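# Open the tagged valve by its stated number of turns

## Task

Every valve begins closed, and exactly one has a tag hanging from it on a chain. Turn that valve open by the number of complete turns written on the tag, and leave every other valve closed. The result only counts if it holds without the robot holding it. Anything the robot is in contact with at the end must not sink once released, or the task fails.

## Robot and tools

Robot: two six-joint arms, left_arm and right_arm, each with a two-finger parallel gripper. They face each other across the table. left_arm's base is at (+0.127, +0.466, +0.135) m and right_arm's is at (+0.205, -0.479, +0.140) m. The names are just labels and do not match the left or right side of any picture.

Scene frame: the origin is the table centre, +z is up, and the tabletop is at z = +0.020 m. left_arm sits on the +y side. In each gripper's own frame the fingers extend along +x and close along y. The reported end_effector_position is the point between the pads, about 3 to 4 cm short of the fingertips.

execute_actions(actions, pictures): actions is a list holding either nothing or one item.
- An empty list sends no command. It returns the current state with images.
- An action item has "rows" (1 to 15 rows) and "steps" (5 to 15, default 15). Each step lasts 1/30 s. Each row is used for one step, and the last row repeats if there are more steps than rows.
- A wait item has only "steps" (up to 300). These are counted from the previous result, and your thinking time counts toward them.
- "pictures": true adds camera images to a result that would not otherwise have them.
- A refused call does nothing.

A row is always 14 numbers in [-1, 1], even when one arm is idle. The first seven are left_arm: dx, dy, dz, rx, ry, rz, opening. The last seven are right_arm in the same order.
- dx to rz are an offset, not a pose, expressed in that gripper's own axes. The offset is taken from the gripper's pose in the latest result that reported it. Use the current pose instead if no result in this scene has reported it yet, or for the second and later calls in one reply.
- Every row in an action uses that same reference; rows do not add up.
- Scale: 1.0 equals 0.6 m of translation or 180 degrees of rotation. rx, ry, rz form a single rotation vector.
- Opening is absolute: +1 is fully open (0.088 m). Empty fingers touch at about -0.80, and lower values close them no further.
- Closing from fully open takes at least 0.5 s.
- An all-zero offset is not a pause. It pulls the arm back to its reference pose. To keep an arm still, send the offset back to where it should be in the first call of a reply, zeros in later calls, and its intended opening every time.

Motion details:
- On each control step, the commanded pose is limited to within 70 mm and 16 degrees of the measured pose. The arm then moves there by damped inverse kinematics, and position wins over orientation when both cannot be met.
- Each result is taken 5 steps before the action ends. Those last steps run while you think, and the next action starts after them. After an action, an arm only continues to its last clipped target, so far goals need several actions.
- Joint friction can leave the gripper short of its target or slightly tilted, and tiny moves may not happen. Check the reported pose after each move and correct the tilt.

move(target, speed): target is one 14-number row in the same format and offset convention as above. Both grippers follow straight paths that end together, lasting 0.5 to 10 s; anything longer is cut off at 10 s. speed is in m/s, from 0.002 to 0.5, default 0.25. Rotation is capped at twice that value in rad/s. The opening is sent when the move begins. A path waits for the robot to be still, or at most 3 s. Paths ignore obstacles and the other arm, and a gripper can lag or overshoot, especially with the arm stretched out. Faster contact and targets set farther past the contact point push harder. The result adds a "move:" line with the outcome (done, off_target, moving, held, fault), any limits that acted (paced = pose clipped; held = some steps blocked, after which the arm may jump ahead fast), and each gripper's remaining distance. If only one arm is named, the other finished.

wait(seconds): 0 to 10 s with no new command.

zoom_image(camera, region): region is [x0, y0, x1, y1] in pixels of that camera's latest image, at most 504 by 504. Cameras: cam_head_left, cam_head_right, cam_high, cam_low, cam_left_wrist, cam_right_wrist (all 504x504). Calibration (K, distortion, T_world_to_cam) is provided but may be off by a few degrees or millimetres.

read_manual(section): returns only the URDF licence texts ("licences").

finished_scene(scene): give the number of the current scene.

Results:
- Per arm: position in m, quat_wxyz, and linear and angular velocities, all in the scene frame. Printed positions can be off, more so at long reach.
- grip_measured is the finger opening on the command scale. The last Joint positions value is the opening in metres. Squeezing a hard part makes the reading up to about 0.061 narrower than the pads really are. To hold something securely, command about 0.07 below grip_measured. Pad force tops out around 34 to 49 N.
- Joint torques and external torque estimates are noisy and include friction.
- "pose unreachable" means the clearance check altered a command. HELD marks steps that were not sent. A "Hand target" line shows the current drive target.
- MOTOR HOT starts warning at 50 °C. At 95 °C the arm is held (OVER-TEMPERATURE FAULT) and may go limp.

Joint ranges in rad: waist ±3.054, shoulder 0 to 3.142, elbow 0 to 2.356, wrist pitch ±1.571, wrist yaw ±1.571, wrist roll ±3.142. Load limits in N m: 17.2, 21.3, 21.3, 5.61, 5.59, 5.24. If contact torque reaches a limit, that arm freezes for 10 s and drops the rest of the call.

Avoid:
- arm-to-arm collisions or pressing;
- knocking anything off the table;
- drops, slips, slams and forceful pushing;
- leaving the valve turned only because the gripper still holds it;
- leaving anything touched in a state where it sinks once released.

Loose objects may occasionally get nudged by outside forces.

Each tool is called after "Call:" as a command line: name --argument value for each argument, lists and objects as JSON in quotes; but a table of rows of numbers goes row by row, as --pt "numbers of a row", without its own name.

## Session

Call:
execute_actions --actions '[]'

Scene clock: 0.00 s of 5350.00 s.
left_arm: end_effector_position=(-0.2466, +0.3397, +0.1822) grip_measured=+0.839 end_effector_quat_wxyz=(-0.623, +0.168, -0.720, -0.256) end_effector_velocity=(+0.005, +0.002, -0.000) end_effector_angular_velocity=(+0.003, -0.024, +0.006) | right_arm: end_effector_position=(+0.2444, -0.1657, +0.4679) grip_measured=+0.828 end_effector_quat_wxyz=(+0.748, +0.019, -0.026, +0.663) end_effector_velocity=(-0.004, -0.001, -0.001) end_effector_angular_velocity=(-0.002, +0.006, +0.025)
Joint positions: left_arm=[-1.46   1.989  1.415 -0.868  0.134  2.898  0.08 ] | right_arm=[ 0.008  0.851  0.658  0.257 -0.008 -0.006  0.08 ]
Joint velocities: left_arm=[-0.002 -0.002 -0.002 -0.022 -0.007 -0.007  0.   ] | right_arm=[ 0.002 -0.007 -0.002 -0.007 -0.022  0.007 -0.   ]
Joint torques (N m, as the arm reports them, + toward a larger angle): no reading
External joint torques (N m, as the arm's controller estimates them; a push from outside toward a larger angle lowers the number): no reading
Heat: left arm: hottest shoulder 22 °C (+0.0 °C/min); right arm: hottest elbow 23 °C (+0.0 °C/min).
Hand target (left_arm): -0.247, +0.340, +0.182; +0.623, -0.168, +0.720, +0.256
Hand target (right_arm): +0.244, -0.166, +0.468; +0.748, +0.019, -0.026, +0.663

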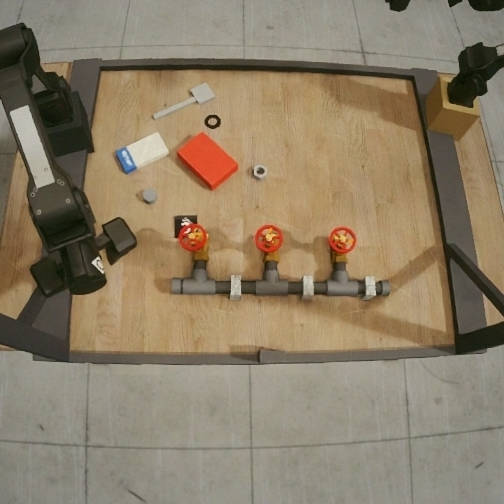

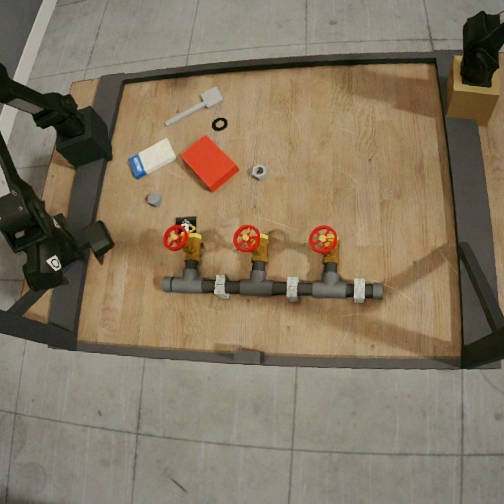

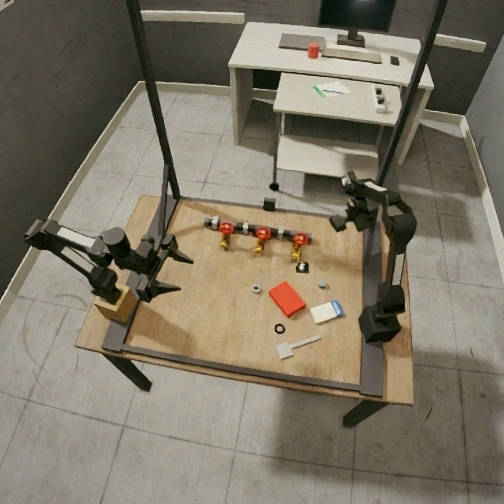

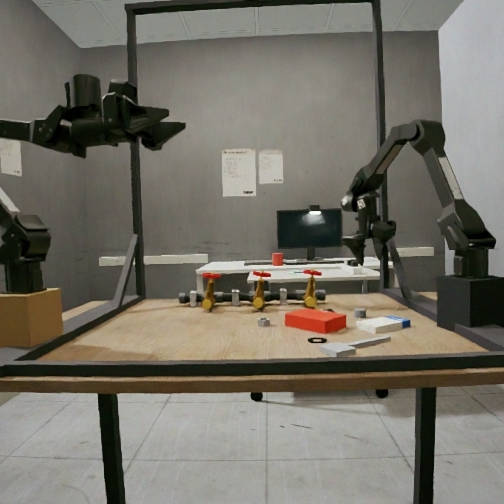

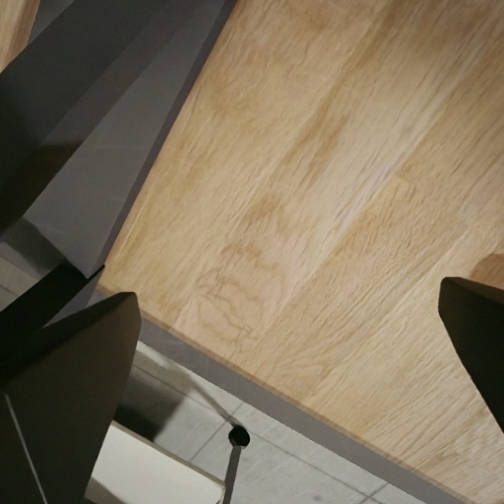

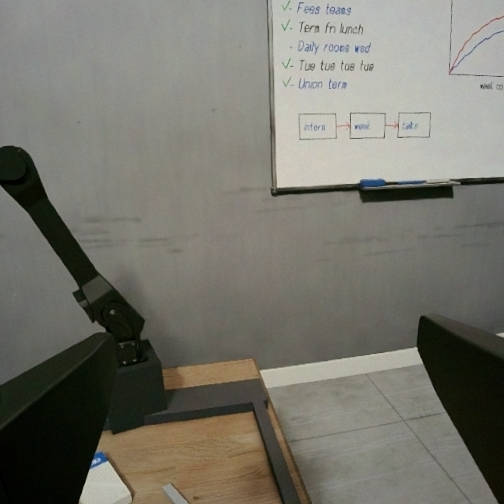

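Call:
zoom_image --camera "cam_high" --region '[190, 200, 340, 300]'

Call:
zoom_image --camera "cam_head_left" --region '[150, 200, 300, 310]'

Call:
zoom_image --camera "cam_low" --region '[170, 255, 350, 325]'

Call:
zoom_image --camera "cam_head_right" --region '[140, 200, 290, 310]'

Region (190, 200, 340, 300) of cam_high's 504x504 image, scaled by 3.360, with more detail than that image has.

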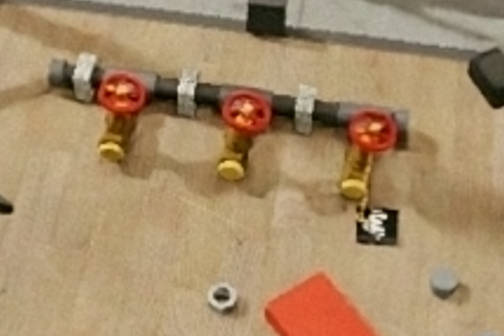

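Region (150, 200, 300, 310) of cam_head_left's 504x504 image, scaled by 3.360, with more detail than that image has; it fills the top 370 rows of this view, and the rest is white.

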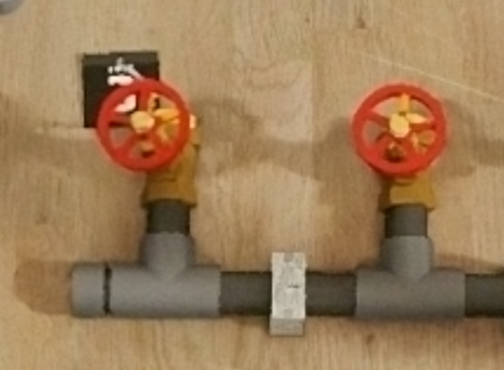

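Region (170, 255, 350, 325) of cam_low's 504x504 image, scaled by 2.800, with more detail than that image has.

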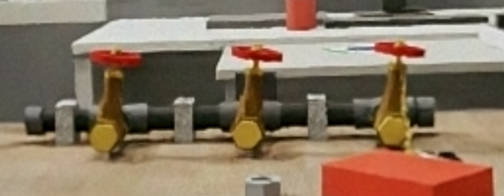

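Region (140, 200, 290, 310) of cam_head_right's 504x504 image, scaled by 3.360, with more detail than that image has; it fills the top 370 rows of this view, and the rest is white.

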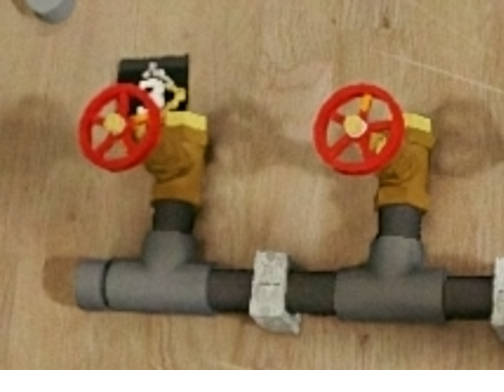

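Call:
move --target '[-0.15,-0.331,-0.02,-0.18,-0.03,-0.051,1,0,0,0,0,0,0,0.83]'

Scene clock: 2.83 s of 5350.00 s.
left_arm: end_effector_position=(-0.1294, +0.1666, +0.2422) grip_measured=+0.999 end_effector_quat_wxyz=(-0.601, +0.377, -0.579, -0.402) end_effector_velocity=(+0.001, +0.000, +0.002) end_effector_angular_velocity=(+0.012, -0.019, -0.010) | right_arm: end_effector_position=(+0.2444, -0.1657, +0.4679) grip_measured=+0.828 end_effector_quat_wxyz=(+0.748, +0.019, -0.026, +0.663) end_effector_velocity=(-0.002, +0.001, -0.007) end_effector_angular_velocity=(-0.029, -0.020, +0.018)
Joint positions: left_arm=[-0.964  2.088  1.816 -1.34   0.025  2.849  0.088] | right_arm=[ 0.008  0.851  0.658  0.257 -0.008 -0.006  0.08 ]
Joint velocities: left_arm=[-0.002  0.017  0.032 -0.037 -0.007  0.007 -0.   ] | right_arm=[-0.002  0.002 -0.002 -0.022 -0.022 -0.022 -0.   ]
Joint torques (N m, as the arm reports them, + toward a larger angle): left_arm=[ 0.17 -9.13  6.01 -0.24 -0.07 -0.19] | right_arm=[-0.02 -2.58  8.35  2.37  0.   -0.01]
External joint torques (N m, as the arm's controller estimates them; a push from outside toward a larger angle lowers the number): left_arm=[ 0.17  0.18  0.47 -0.38 -0.12 -0.19] | right_arm=[-0.04 -0.46  1.01  0.59  0.   -0.01]
Heat: left arm: hottest shoulder 22 °C (+0.0 °C/min); right arm: hottest elbow 24 °C (+0.0 °C/min).
Hand target (left_arm): -0.130, +0.163, +0.241; +0.601, -0.380, +0.576, +0.403
Hand target (right_arm): +0.244, -0.166, +0.468; +0.748, +0.019, -0.026, +0.663
Off the commanded pose (left_arm): 0.003 m, 1 deg.
Off the commanded pose (right_arm): 0.000 m, 0 deg.
Kept back: nothing.
move: done
camera_calibration (this result's frames):
cam_left_wrist: T_world_to_cam=[[0.898214, -0.437923, -0.0378847, 0.2072], [-0.404389, -0.857054, 0.319262, 0.0350938], [-0.172281, -0.271446, -0.946909, 0.331092], [0, 0, 0, 1]] pos_world=[-0.114877, 0.210688, 0.31016]

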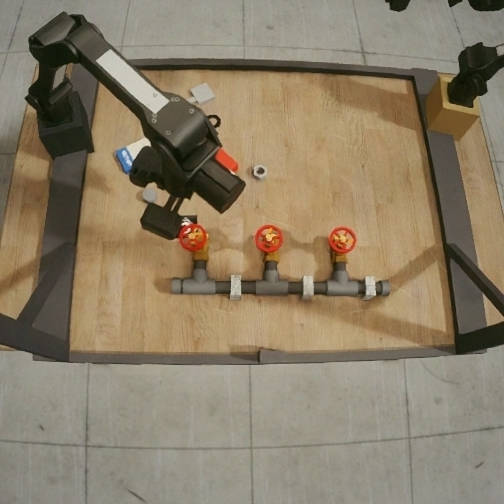

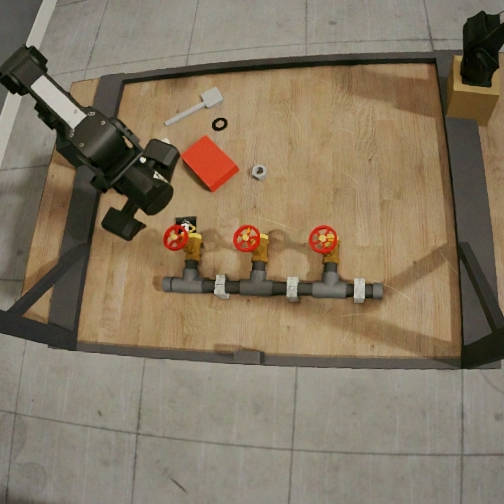

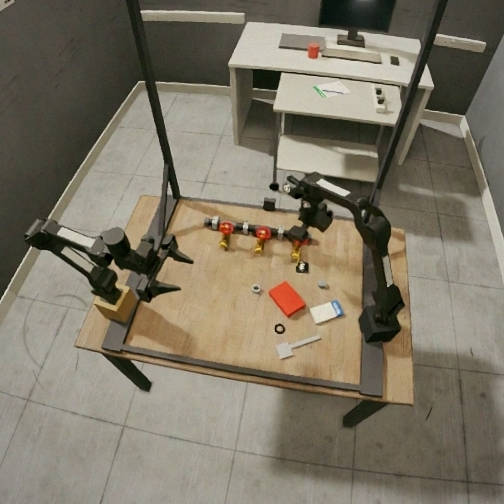

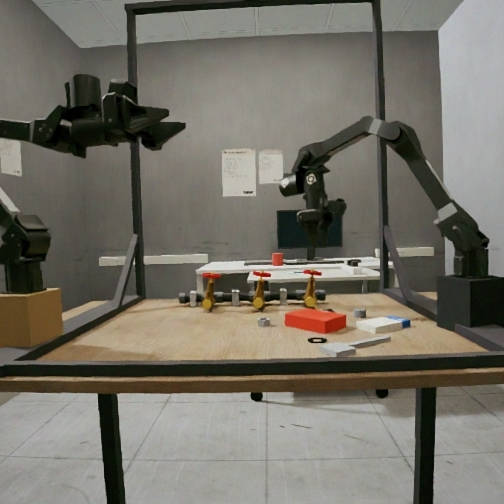

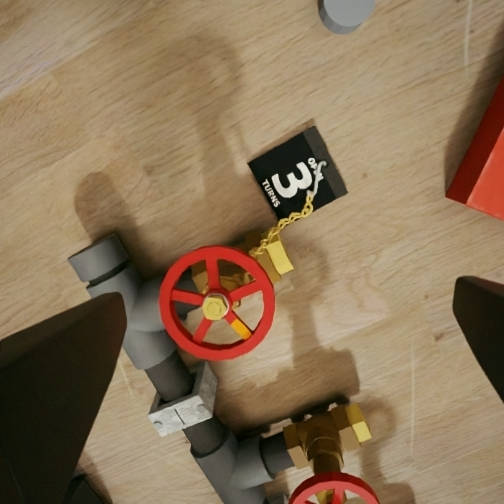

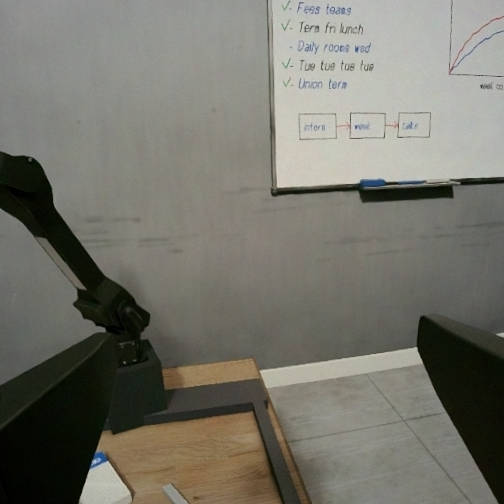

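Call:
move --target '[0.1,0.05,-0.078,0,0.014,0,1,0,0,0,0,0,0,0.83]' --speed 0.15

Scene clock: 4.47 s of 5350.00 s.
left_arm: end_effector_position=(-0.1721, +0.1401, +0.1829) grip_measured=+0.999 end_effector_quat_wxyz=(-0.588, +0.383, -0.593, -0.394) end_effector_velocity=(-0.000, -0.000, -0.004) end_effector_angular_velocity=(-0.003, -0.007, +0.020) | right_arm: end_effector_position=(+0.2444, -0.1657, +0.4679) grip_measured=+0.828 end_effector_quat_wxyz=(+0.748, +0.019, -0.026, +0.663) end_effector_velocity=(+0.002, -0.001, +0.001) end_effector_angular_velocity=(+0.008, +0.007, -0.009)
Joint positions: left_arm=[-1.003  2.28   1.889 -1.177  0.016  2.812  0.088] | right_arm=[ 0.008  0.851  0.658  0.257 -0.008 -0.006  0.08 ]
Joint velocities: left_arm=[-0.002  0.007 -0.002  0.007 -0.007 -0.022 -0.   ] | right_arm=[-0.002 -0.002 -0.002  0.007  0.007  0.007 -0.   ]
Joint torques (N m, as the arm reports them, + toward a larger angle): left_arm=[ -0.28 -10.26   5.97   0.01  -0.05  -0.17] | right_arm=[ 0.   -2.57  8.31  2.39  0.    0.  ]
External joint torques (N m, as the arm's controller estimates them; a push from outside toward a larger angle lowers the number): left_arm=[-0.29  0.13  0.45 -0.21 -0.09 -0.16] | right_arm=[ 0.01 -0.33  0.89  0.58  0.    0.  ]
Heat: left arm: hottest shoulder 23 °C (+0.0 °C/min); right arm: hottest elbow 24 °C (+0.0 °C/min).
Hand target (left_arm): -0.174, +0.139, +0.180; +0.588, -0.385, +0.592, +0.393
Hand target (right_arm): +0.244, -0.166, +0.468; +0.748, +0.019, -0.026, +0.663
Off the commanded pose (left_arm): 0.004 m, 0 deg.
Off the commanded pose (right_arm): 0.000 m, 0 deg.
Kept back: nothing.
move: done
camera_calibration (this result's frames):
cam_left_wrist: T_world_to_cam=[[0.89634, -0.441619, -0.0393327, 0.23211], [-0.399547, -0.843022, 0.360106, 0.00549501], [-0.192188, -0.307063, -0.932082, 0.259216], [0, 0, 0, 1]] pos_world=[-0.156036, 0.186732, 0.248761]

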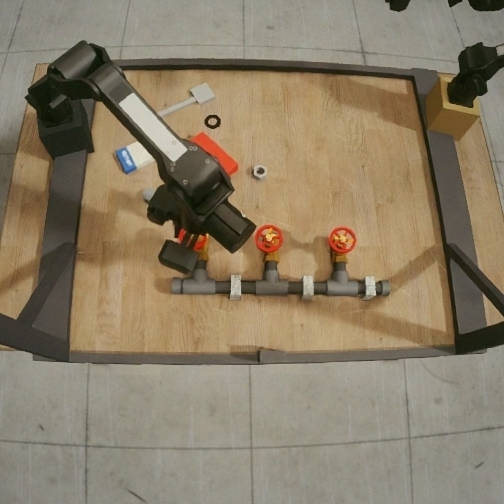

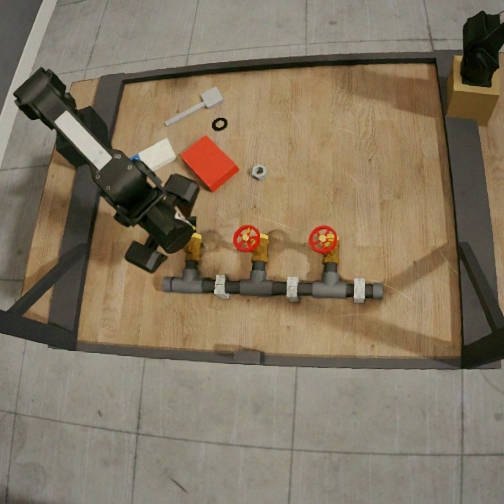

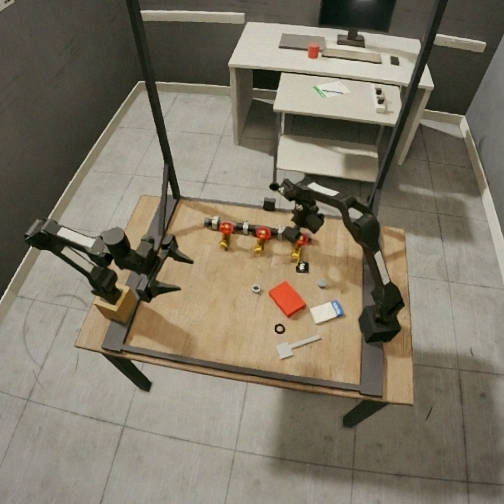

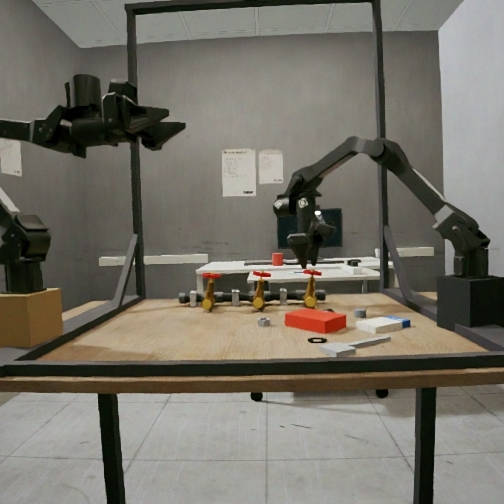

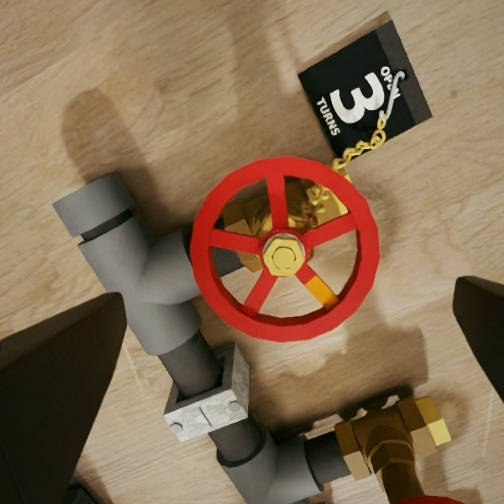

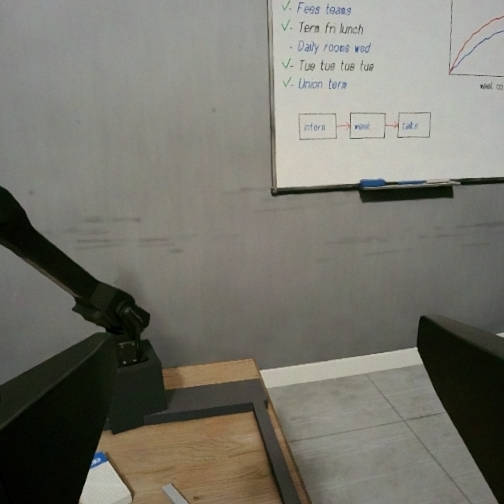

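Call:
move --target '[0.045,0,0.022,0,0,0,1,0,0,0,0,0,0,0.83]' --speed 0.08

Call:
zoom_image --camera "cam_low" --region '[250, 210, 370, 320]'

Scene clock: 5.60 s of 5350.00 s.
left_arm: end_effector_position=(-0.1673, +0.1503, +0.1534) grip_measured=+0.999 end_effector_quat_wxyz=(-0.591, +0.382, -0.592, -0.394) end_effector_velocity=(+0.002, +0.002, +0.004) end_effector_angular_velocity=(-0.010, -0.001, +0.005) | right_arm: end_effector_position=(+0.2444, -0.1657, +0.4679) grip_measured=+0.828 end_effector_quat_wxyz=(+0.748, +0.019, -0.026, +0.663) end_effector_velocity=(+0.003, -0.001, -0.002) end_effector_angular_velocity=(-0.006, +0.009, -0.014)
Joint positions: left_arm=[-1.01   2.267  1.747 -1.053  0.016  2.807  0.088] | right_arm=[ 0.008  0.851  0.658  0.257 -0.008 -0.006  0.08 ]
Joint velocities: left_arm=[-0.002 -0.022 -0.022  0.007 -0.007 -0.007 -0.   ] | right_arm=[-0.007 -0.002 -0.002 -0.007  0.007  0.007  0.   ]
Joint torques (N m, as the arm reports them, + toward a larger angle): left_arm=[ -0.37 -13.01   3.44   0.     0.02  -0.19] | right_arm=[-0.04 -2.64  8.31  2.37  0.    0.  ]
External joint torques (N m, as the arm's controller estimates them; a push from outside toward a larger angle lowers the number): left_arm=[-0.38 -2.76 -1.98 -0.23 -0.02 -0.19] | right_arm=[-0.02 -0.45  0.93  0.57  0.   -0.01]
Heat: left arm: hottest shoulder 23 °C (+10.7 °C/min); right arm: hottest elbow 24 °C (+10.7 °C/min).
Hand target (left_arm): -0.167, +0.152, +0.156; +0.588, -0.383, +0.593, +0.394
Hand target (right_arm): +0.244, -0.166, +0.468; +0.748, +0.019, -0.026, +0.663
Off the commanded pose (left_arm): 0.003 m, 0 deg.
Off the commanded pose (right_arm): 0.000 m, 0 deg.
Kept back: nothing.
move: done
camera_calibration (this result's frames):
cam_left_wrist: T_world_to_cam=[[0.895458, -0.443526, -0.0379334, 0.231083], [-0.402695, -0.843436, 0.355601, 0.0268142], [-0.189712, -0.30315, -0.933868, 0.235883], [0, 0, 0, 1]] pos_world=[-0.151377, 0.196615, 0.219514]

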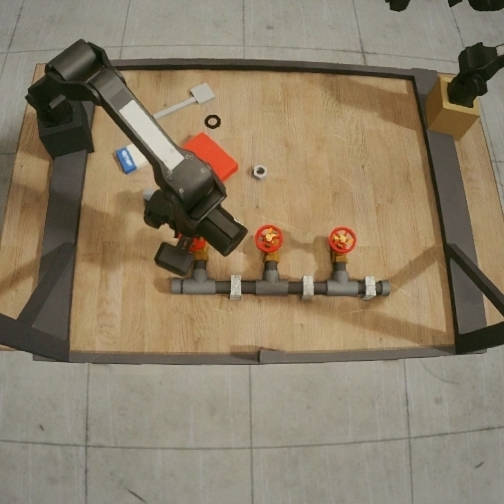

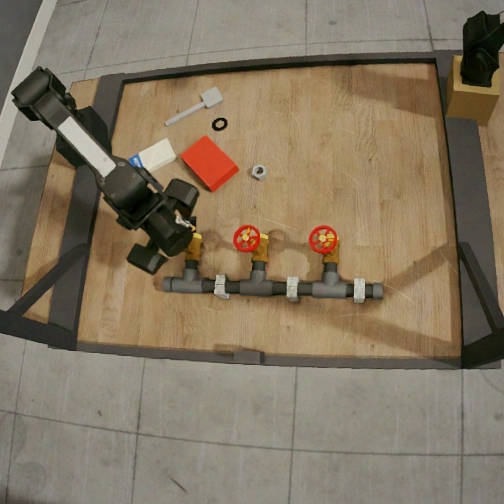

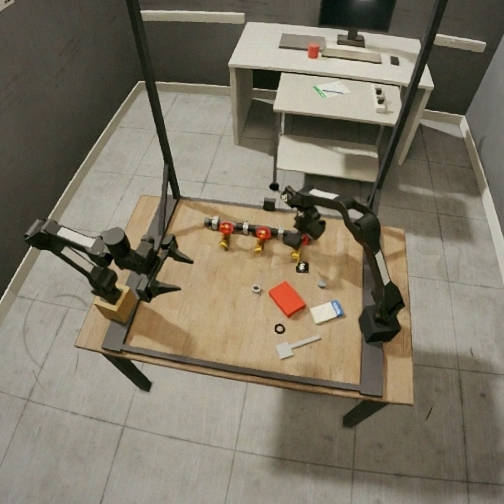

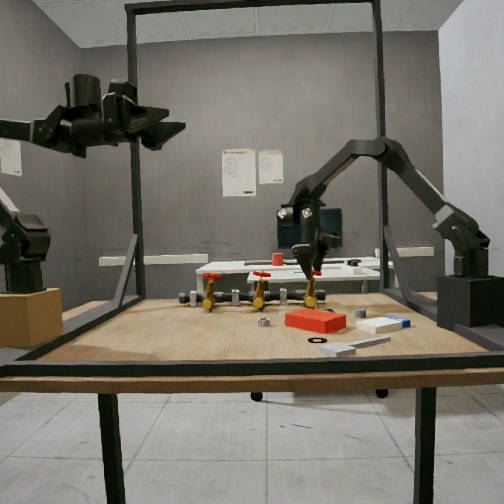

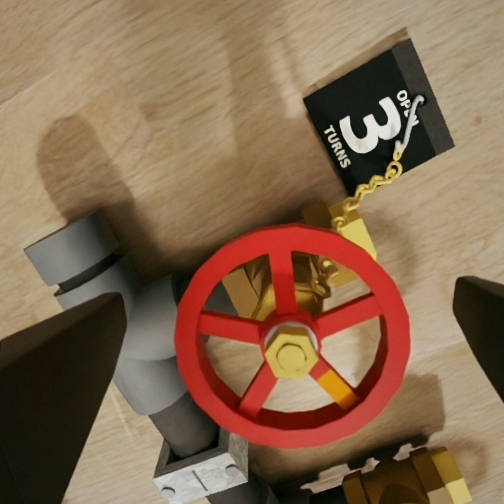

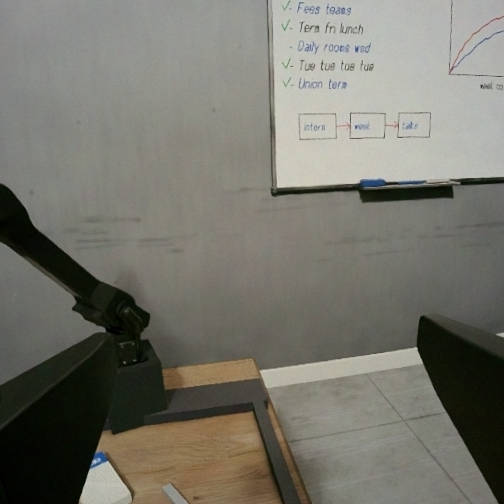

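Region (250, 210, 370, 320) of cam_low's 504x504 image, scaled by 4.200, with more detail than that image has; it fills the top 462 rows of this view, and the rest is white.

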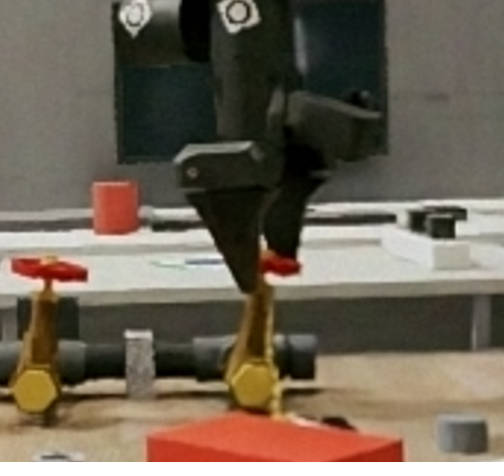

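Call:
move --target '[0.018,0,0,0,0,0,0.6,0,0,0,0,0,0,0.83]' --speed 0.05

Call:
move --target '[0,0,0,0,0,0,0.3,0,0,0,0,0,0,0.83]' --speed 0.05

Scene clock: 6.53 s of 5350.00 s.
left_arm: end_effector_position=(-0.1699, +0.1474, +0.1510) grip_measured=+0.604 end_effector_quat_wxyz=(-0.583, +0.384, -0.599, -0.392) end_effector_velocity=(-0.001, -0.001, +0.002) end_effector_angular_velocity=(-0.014, +0.003, -0.010) | right_arm: end_effector_position=(+0.2444, -0.1657, +0.4679) grip_measured=+0.828 end_effector_quat_wxyz=(+0.748, +0.019, -0.026, +0.663) end_effector_velocity=(-0.000, -0.000, -0.002) end_effector_angular_velocity=(-0.008, -0.007, +0.004)
Joint positions: left_arm=[-1.01   2.266  1.736 -1.021  0.016  2.807  0.069] | right_arm=[ 0.008  0.851  0.658  0.257 -0.008 -0.006  0.08 ]
Joint velocities: left_arm=[-0.002 -0.007 -0.002  0.007 -0.007  0.007 -0.   ] | right_arm=[-0.002 -0.002 -0.002 -0.007 -0.007 -0.007  0.   ]
Joint torques (N m, as the arm reports them, + toward a larger angle): left_arm=[ -0.14 -10.01   3.71   0.08   0.04   0.04] | right_arm=[-0.01 -2.6   8.36  2.37  0.    0.01]
External joint torques (N m, as the arm's controller estimates them; a push from outside toward a larger angle lowers the number): left_arm=[-0.12  0.33 -1.76 -0.17 -0.01  0.04] | right_arm=[-0.01 -0.35  0.94  0.56  0.    0.  ]
Heat: left arm: hottest shoulder 23 °C (+9.2 °C/min); right arm: hottest elbow 24 °C (+9.2 °C/min).
Hand target (left_arm): -0.167, +0.150, +0.143; +0.591, -0.382, +0.592, +0.394
Hand target (right_arm): +0.244, -0.166, +0.468; +0.748, +0.019, -0.026, +0.663
Off the commanded pose (left_arm): 0.009 m, 1 deg.
Off the commanded pose (right_arm): 0.000 m, 0 deg.
Kept back: nothing.
move: off_target (left_arm)
camera_calibration (this result's frames):
cam_left_wrist: T_world_to_cam=[[0.895013, -0.443852, -0.0441297, 0.232997], [-0.396898, -0.837643, 0.375268, 0.0213369], [-0.203528, -0.318355, -0.925865, 0.230937], [0, 0, 0, 1]] pos_world=[-0.153064, 0.194809, 0.216092]

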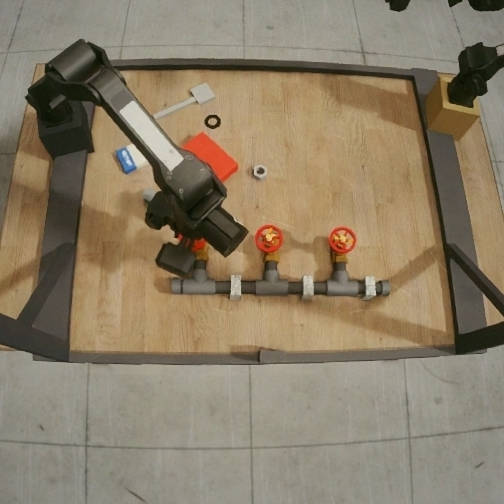

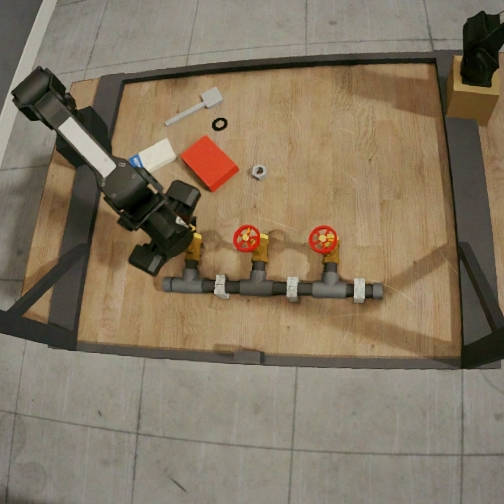

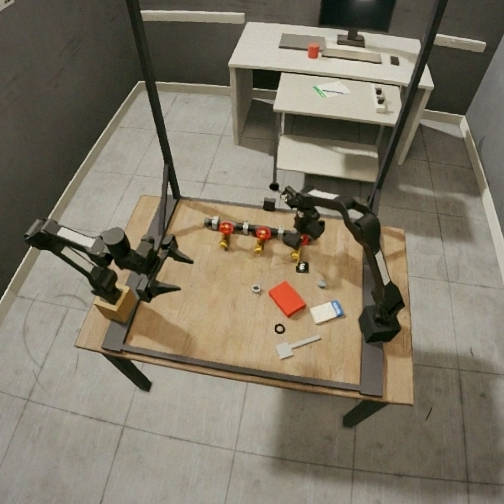

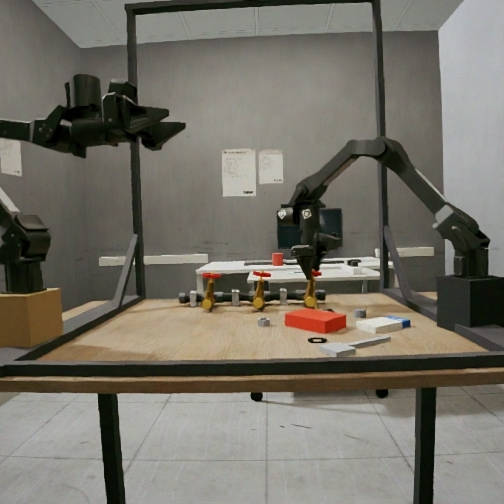

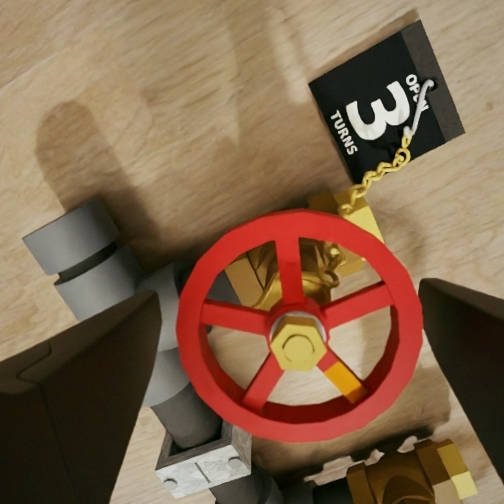

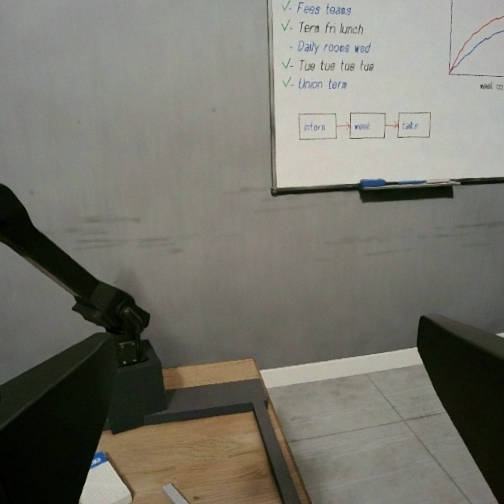

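Scene clock: 7.13 s of 5350.00 s.
left_arm: end_effector_position=(-0.1696, +0.1471, +0.1510) grip_measured=+0.305 end_effector_quat_wxyz=(-0.583, +0.385, -0.599, -0.392) end_effector_velocity=(-0.001, +0.002, +0.002) end_effector_angular_velocity=(+0.007, +0.004, +0.005) | right_arm: end_effector_position=(+0.2444, -0.1657, +0.4679) grip_measured=+0.828 end_effector_quat_wxyz=(+0.748, +0.019, -0.026, +0.663) end_effector_velocity=(-0.000, -0.000, -0.003) end_effector_angular_velocity=(-0.016, +0.009, +0.005)
Joint positions: left_arm=[-1.01   2.266  1.736 -1.021  0.015  2.807  0.054] | right_arm=[ 0.008  0.851  0.658  0.257 -0.008 -0.006  0.08 ]
Joint velocities: left_arm=[-0.002 -0.002  0.002 -0.007  0.007 -0.007 -0.001] | right_arm=[-0.002 -0.002  0.002 -0.022 -0.007  0.007  0.   ]
Joint torques (N m, as the arm reports them, + toward a larger angle): left_arm=[  0.01 -11.52   4.57  -0.04   0.05   0.02] | right_arm=[-0.01 -2.68  8.33  2.37  0.    0.  ]
External joint torques (N m, as the arm's controller estimates them; a push from outside toward a larger angle lowers the number): left_arm=[ 0.09 -1.24 -0.88 -0.31  0.    0.03] | right_arm=[ 0.   -0.46  0.93  0.57  0.   -0.01]
Heat: left arm: hottest shoulder 24 °C (+16.8 °C/min); right arm: hottest elbow 24 °C (+8.4 °C/min).
Hand target (left_arm): -0.170, +0.147, +0.151; +0.583, -0.384, +0.599, +0.392
Hand target (right_arm): +0.244, -0.166, +0.468; +0.748, +0.019, -0.026, +0.663
Off the commanded pose (left_arm): 0.001 m, 0 deg.
Off the commanded pose (right_arm): 0.000 m, 0 deg.
Kept back: nothing.
move: done
camera_calibration (this result's frames):
cam_left_wrist: T_world_to_cam=[[0.895398, -0.443182, -0.0430323, 0.232315], [-0.396556, -0.837664, 0.375583, 0.0212111], [-0.202498, -0.319232, -0.925789, 0.231193], [0, 0, 0, 1]] pos_world=[-0.152786, 0.19453, 0.216067]

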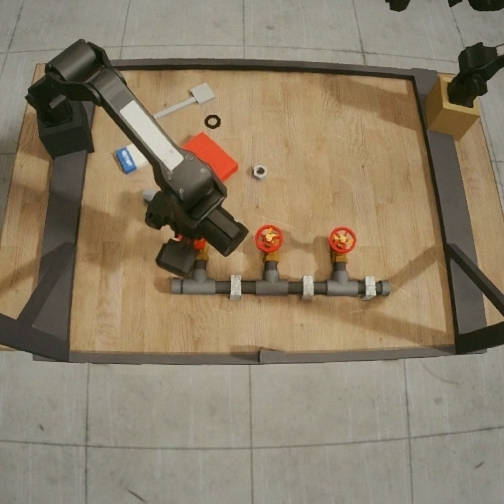

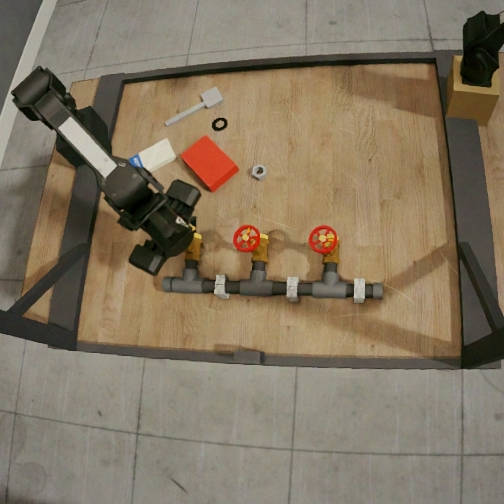

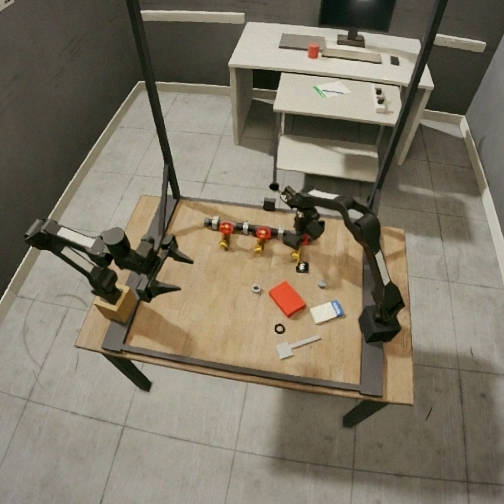

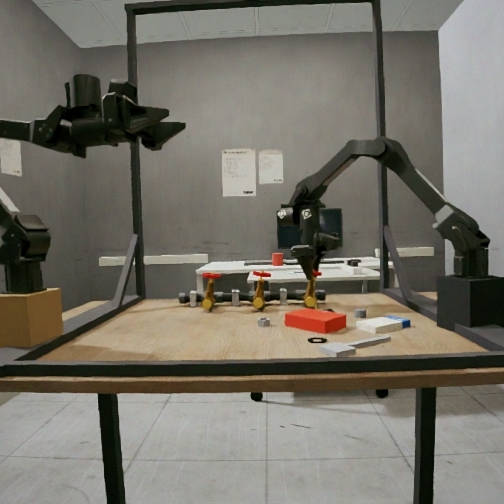

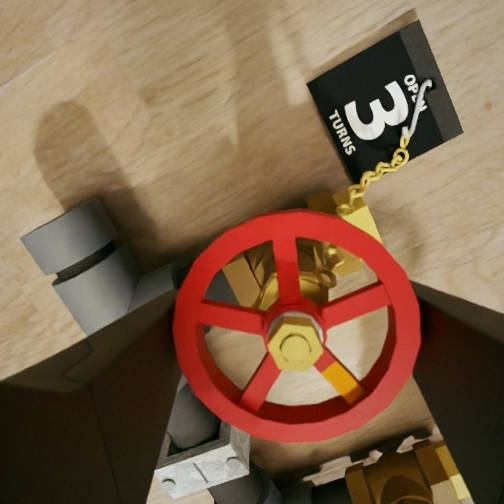

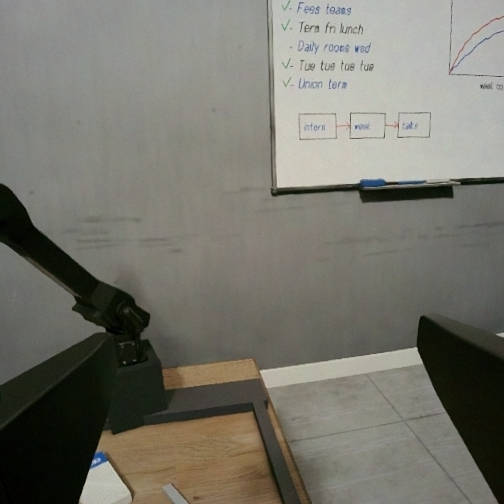

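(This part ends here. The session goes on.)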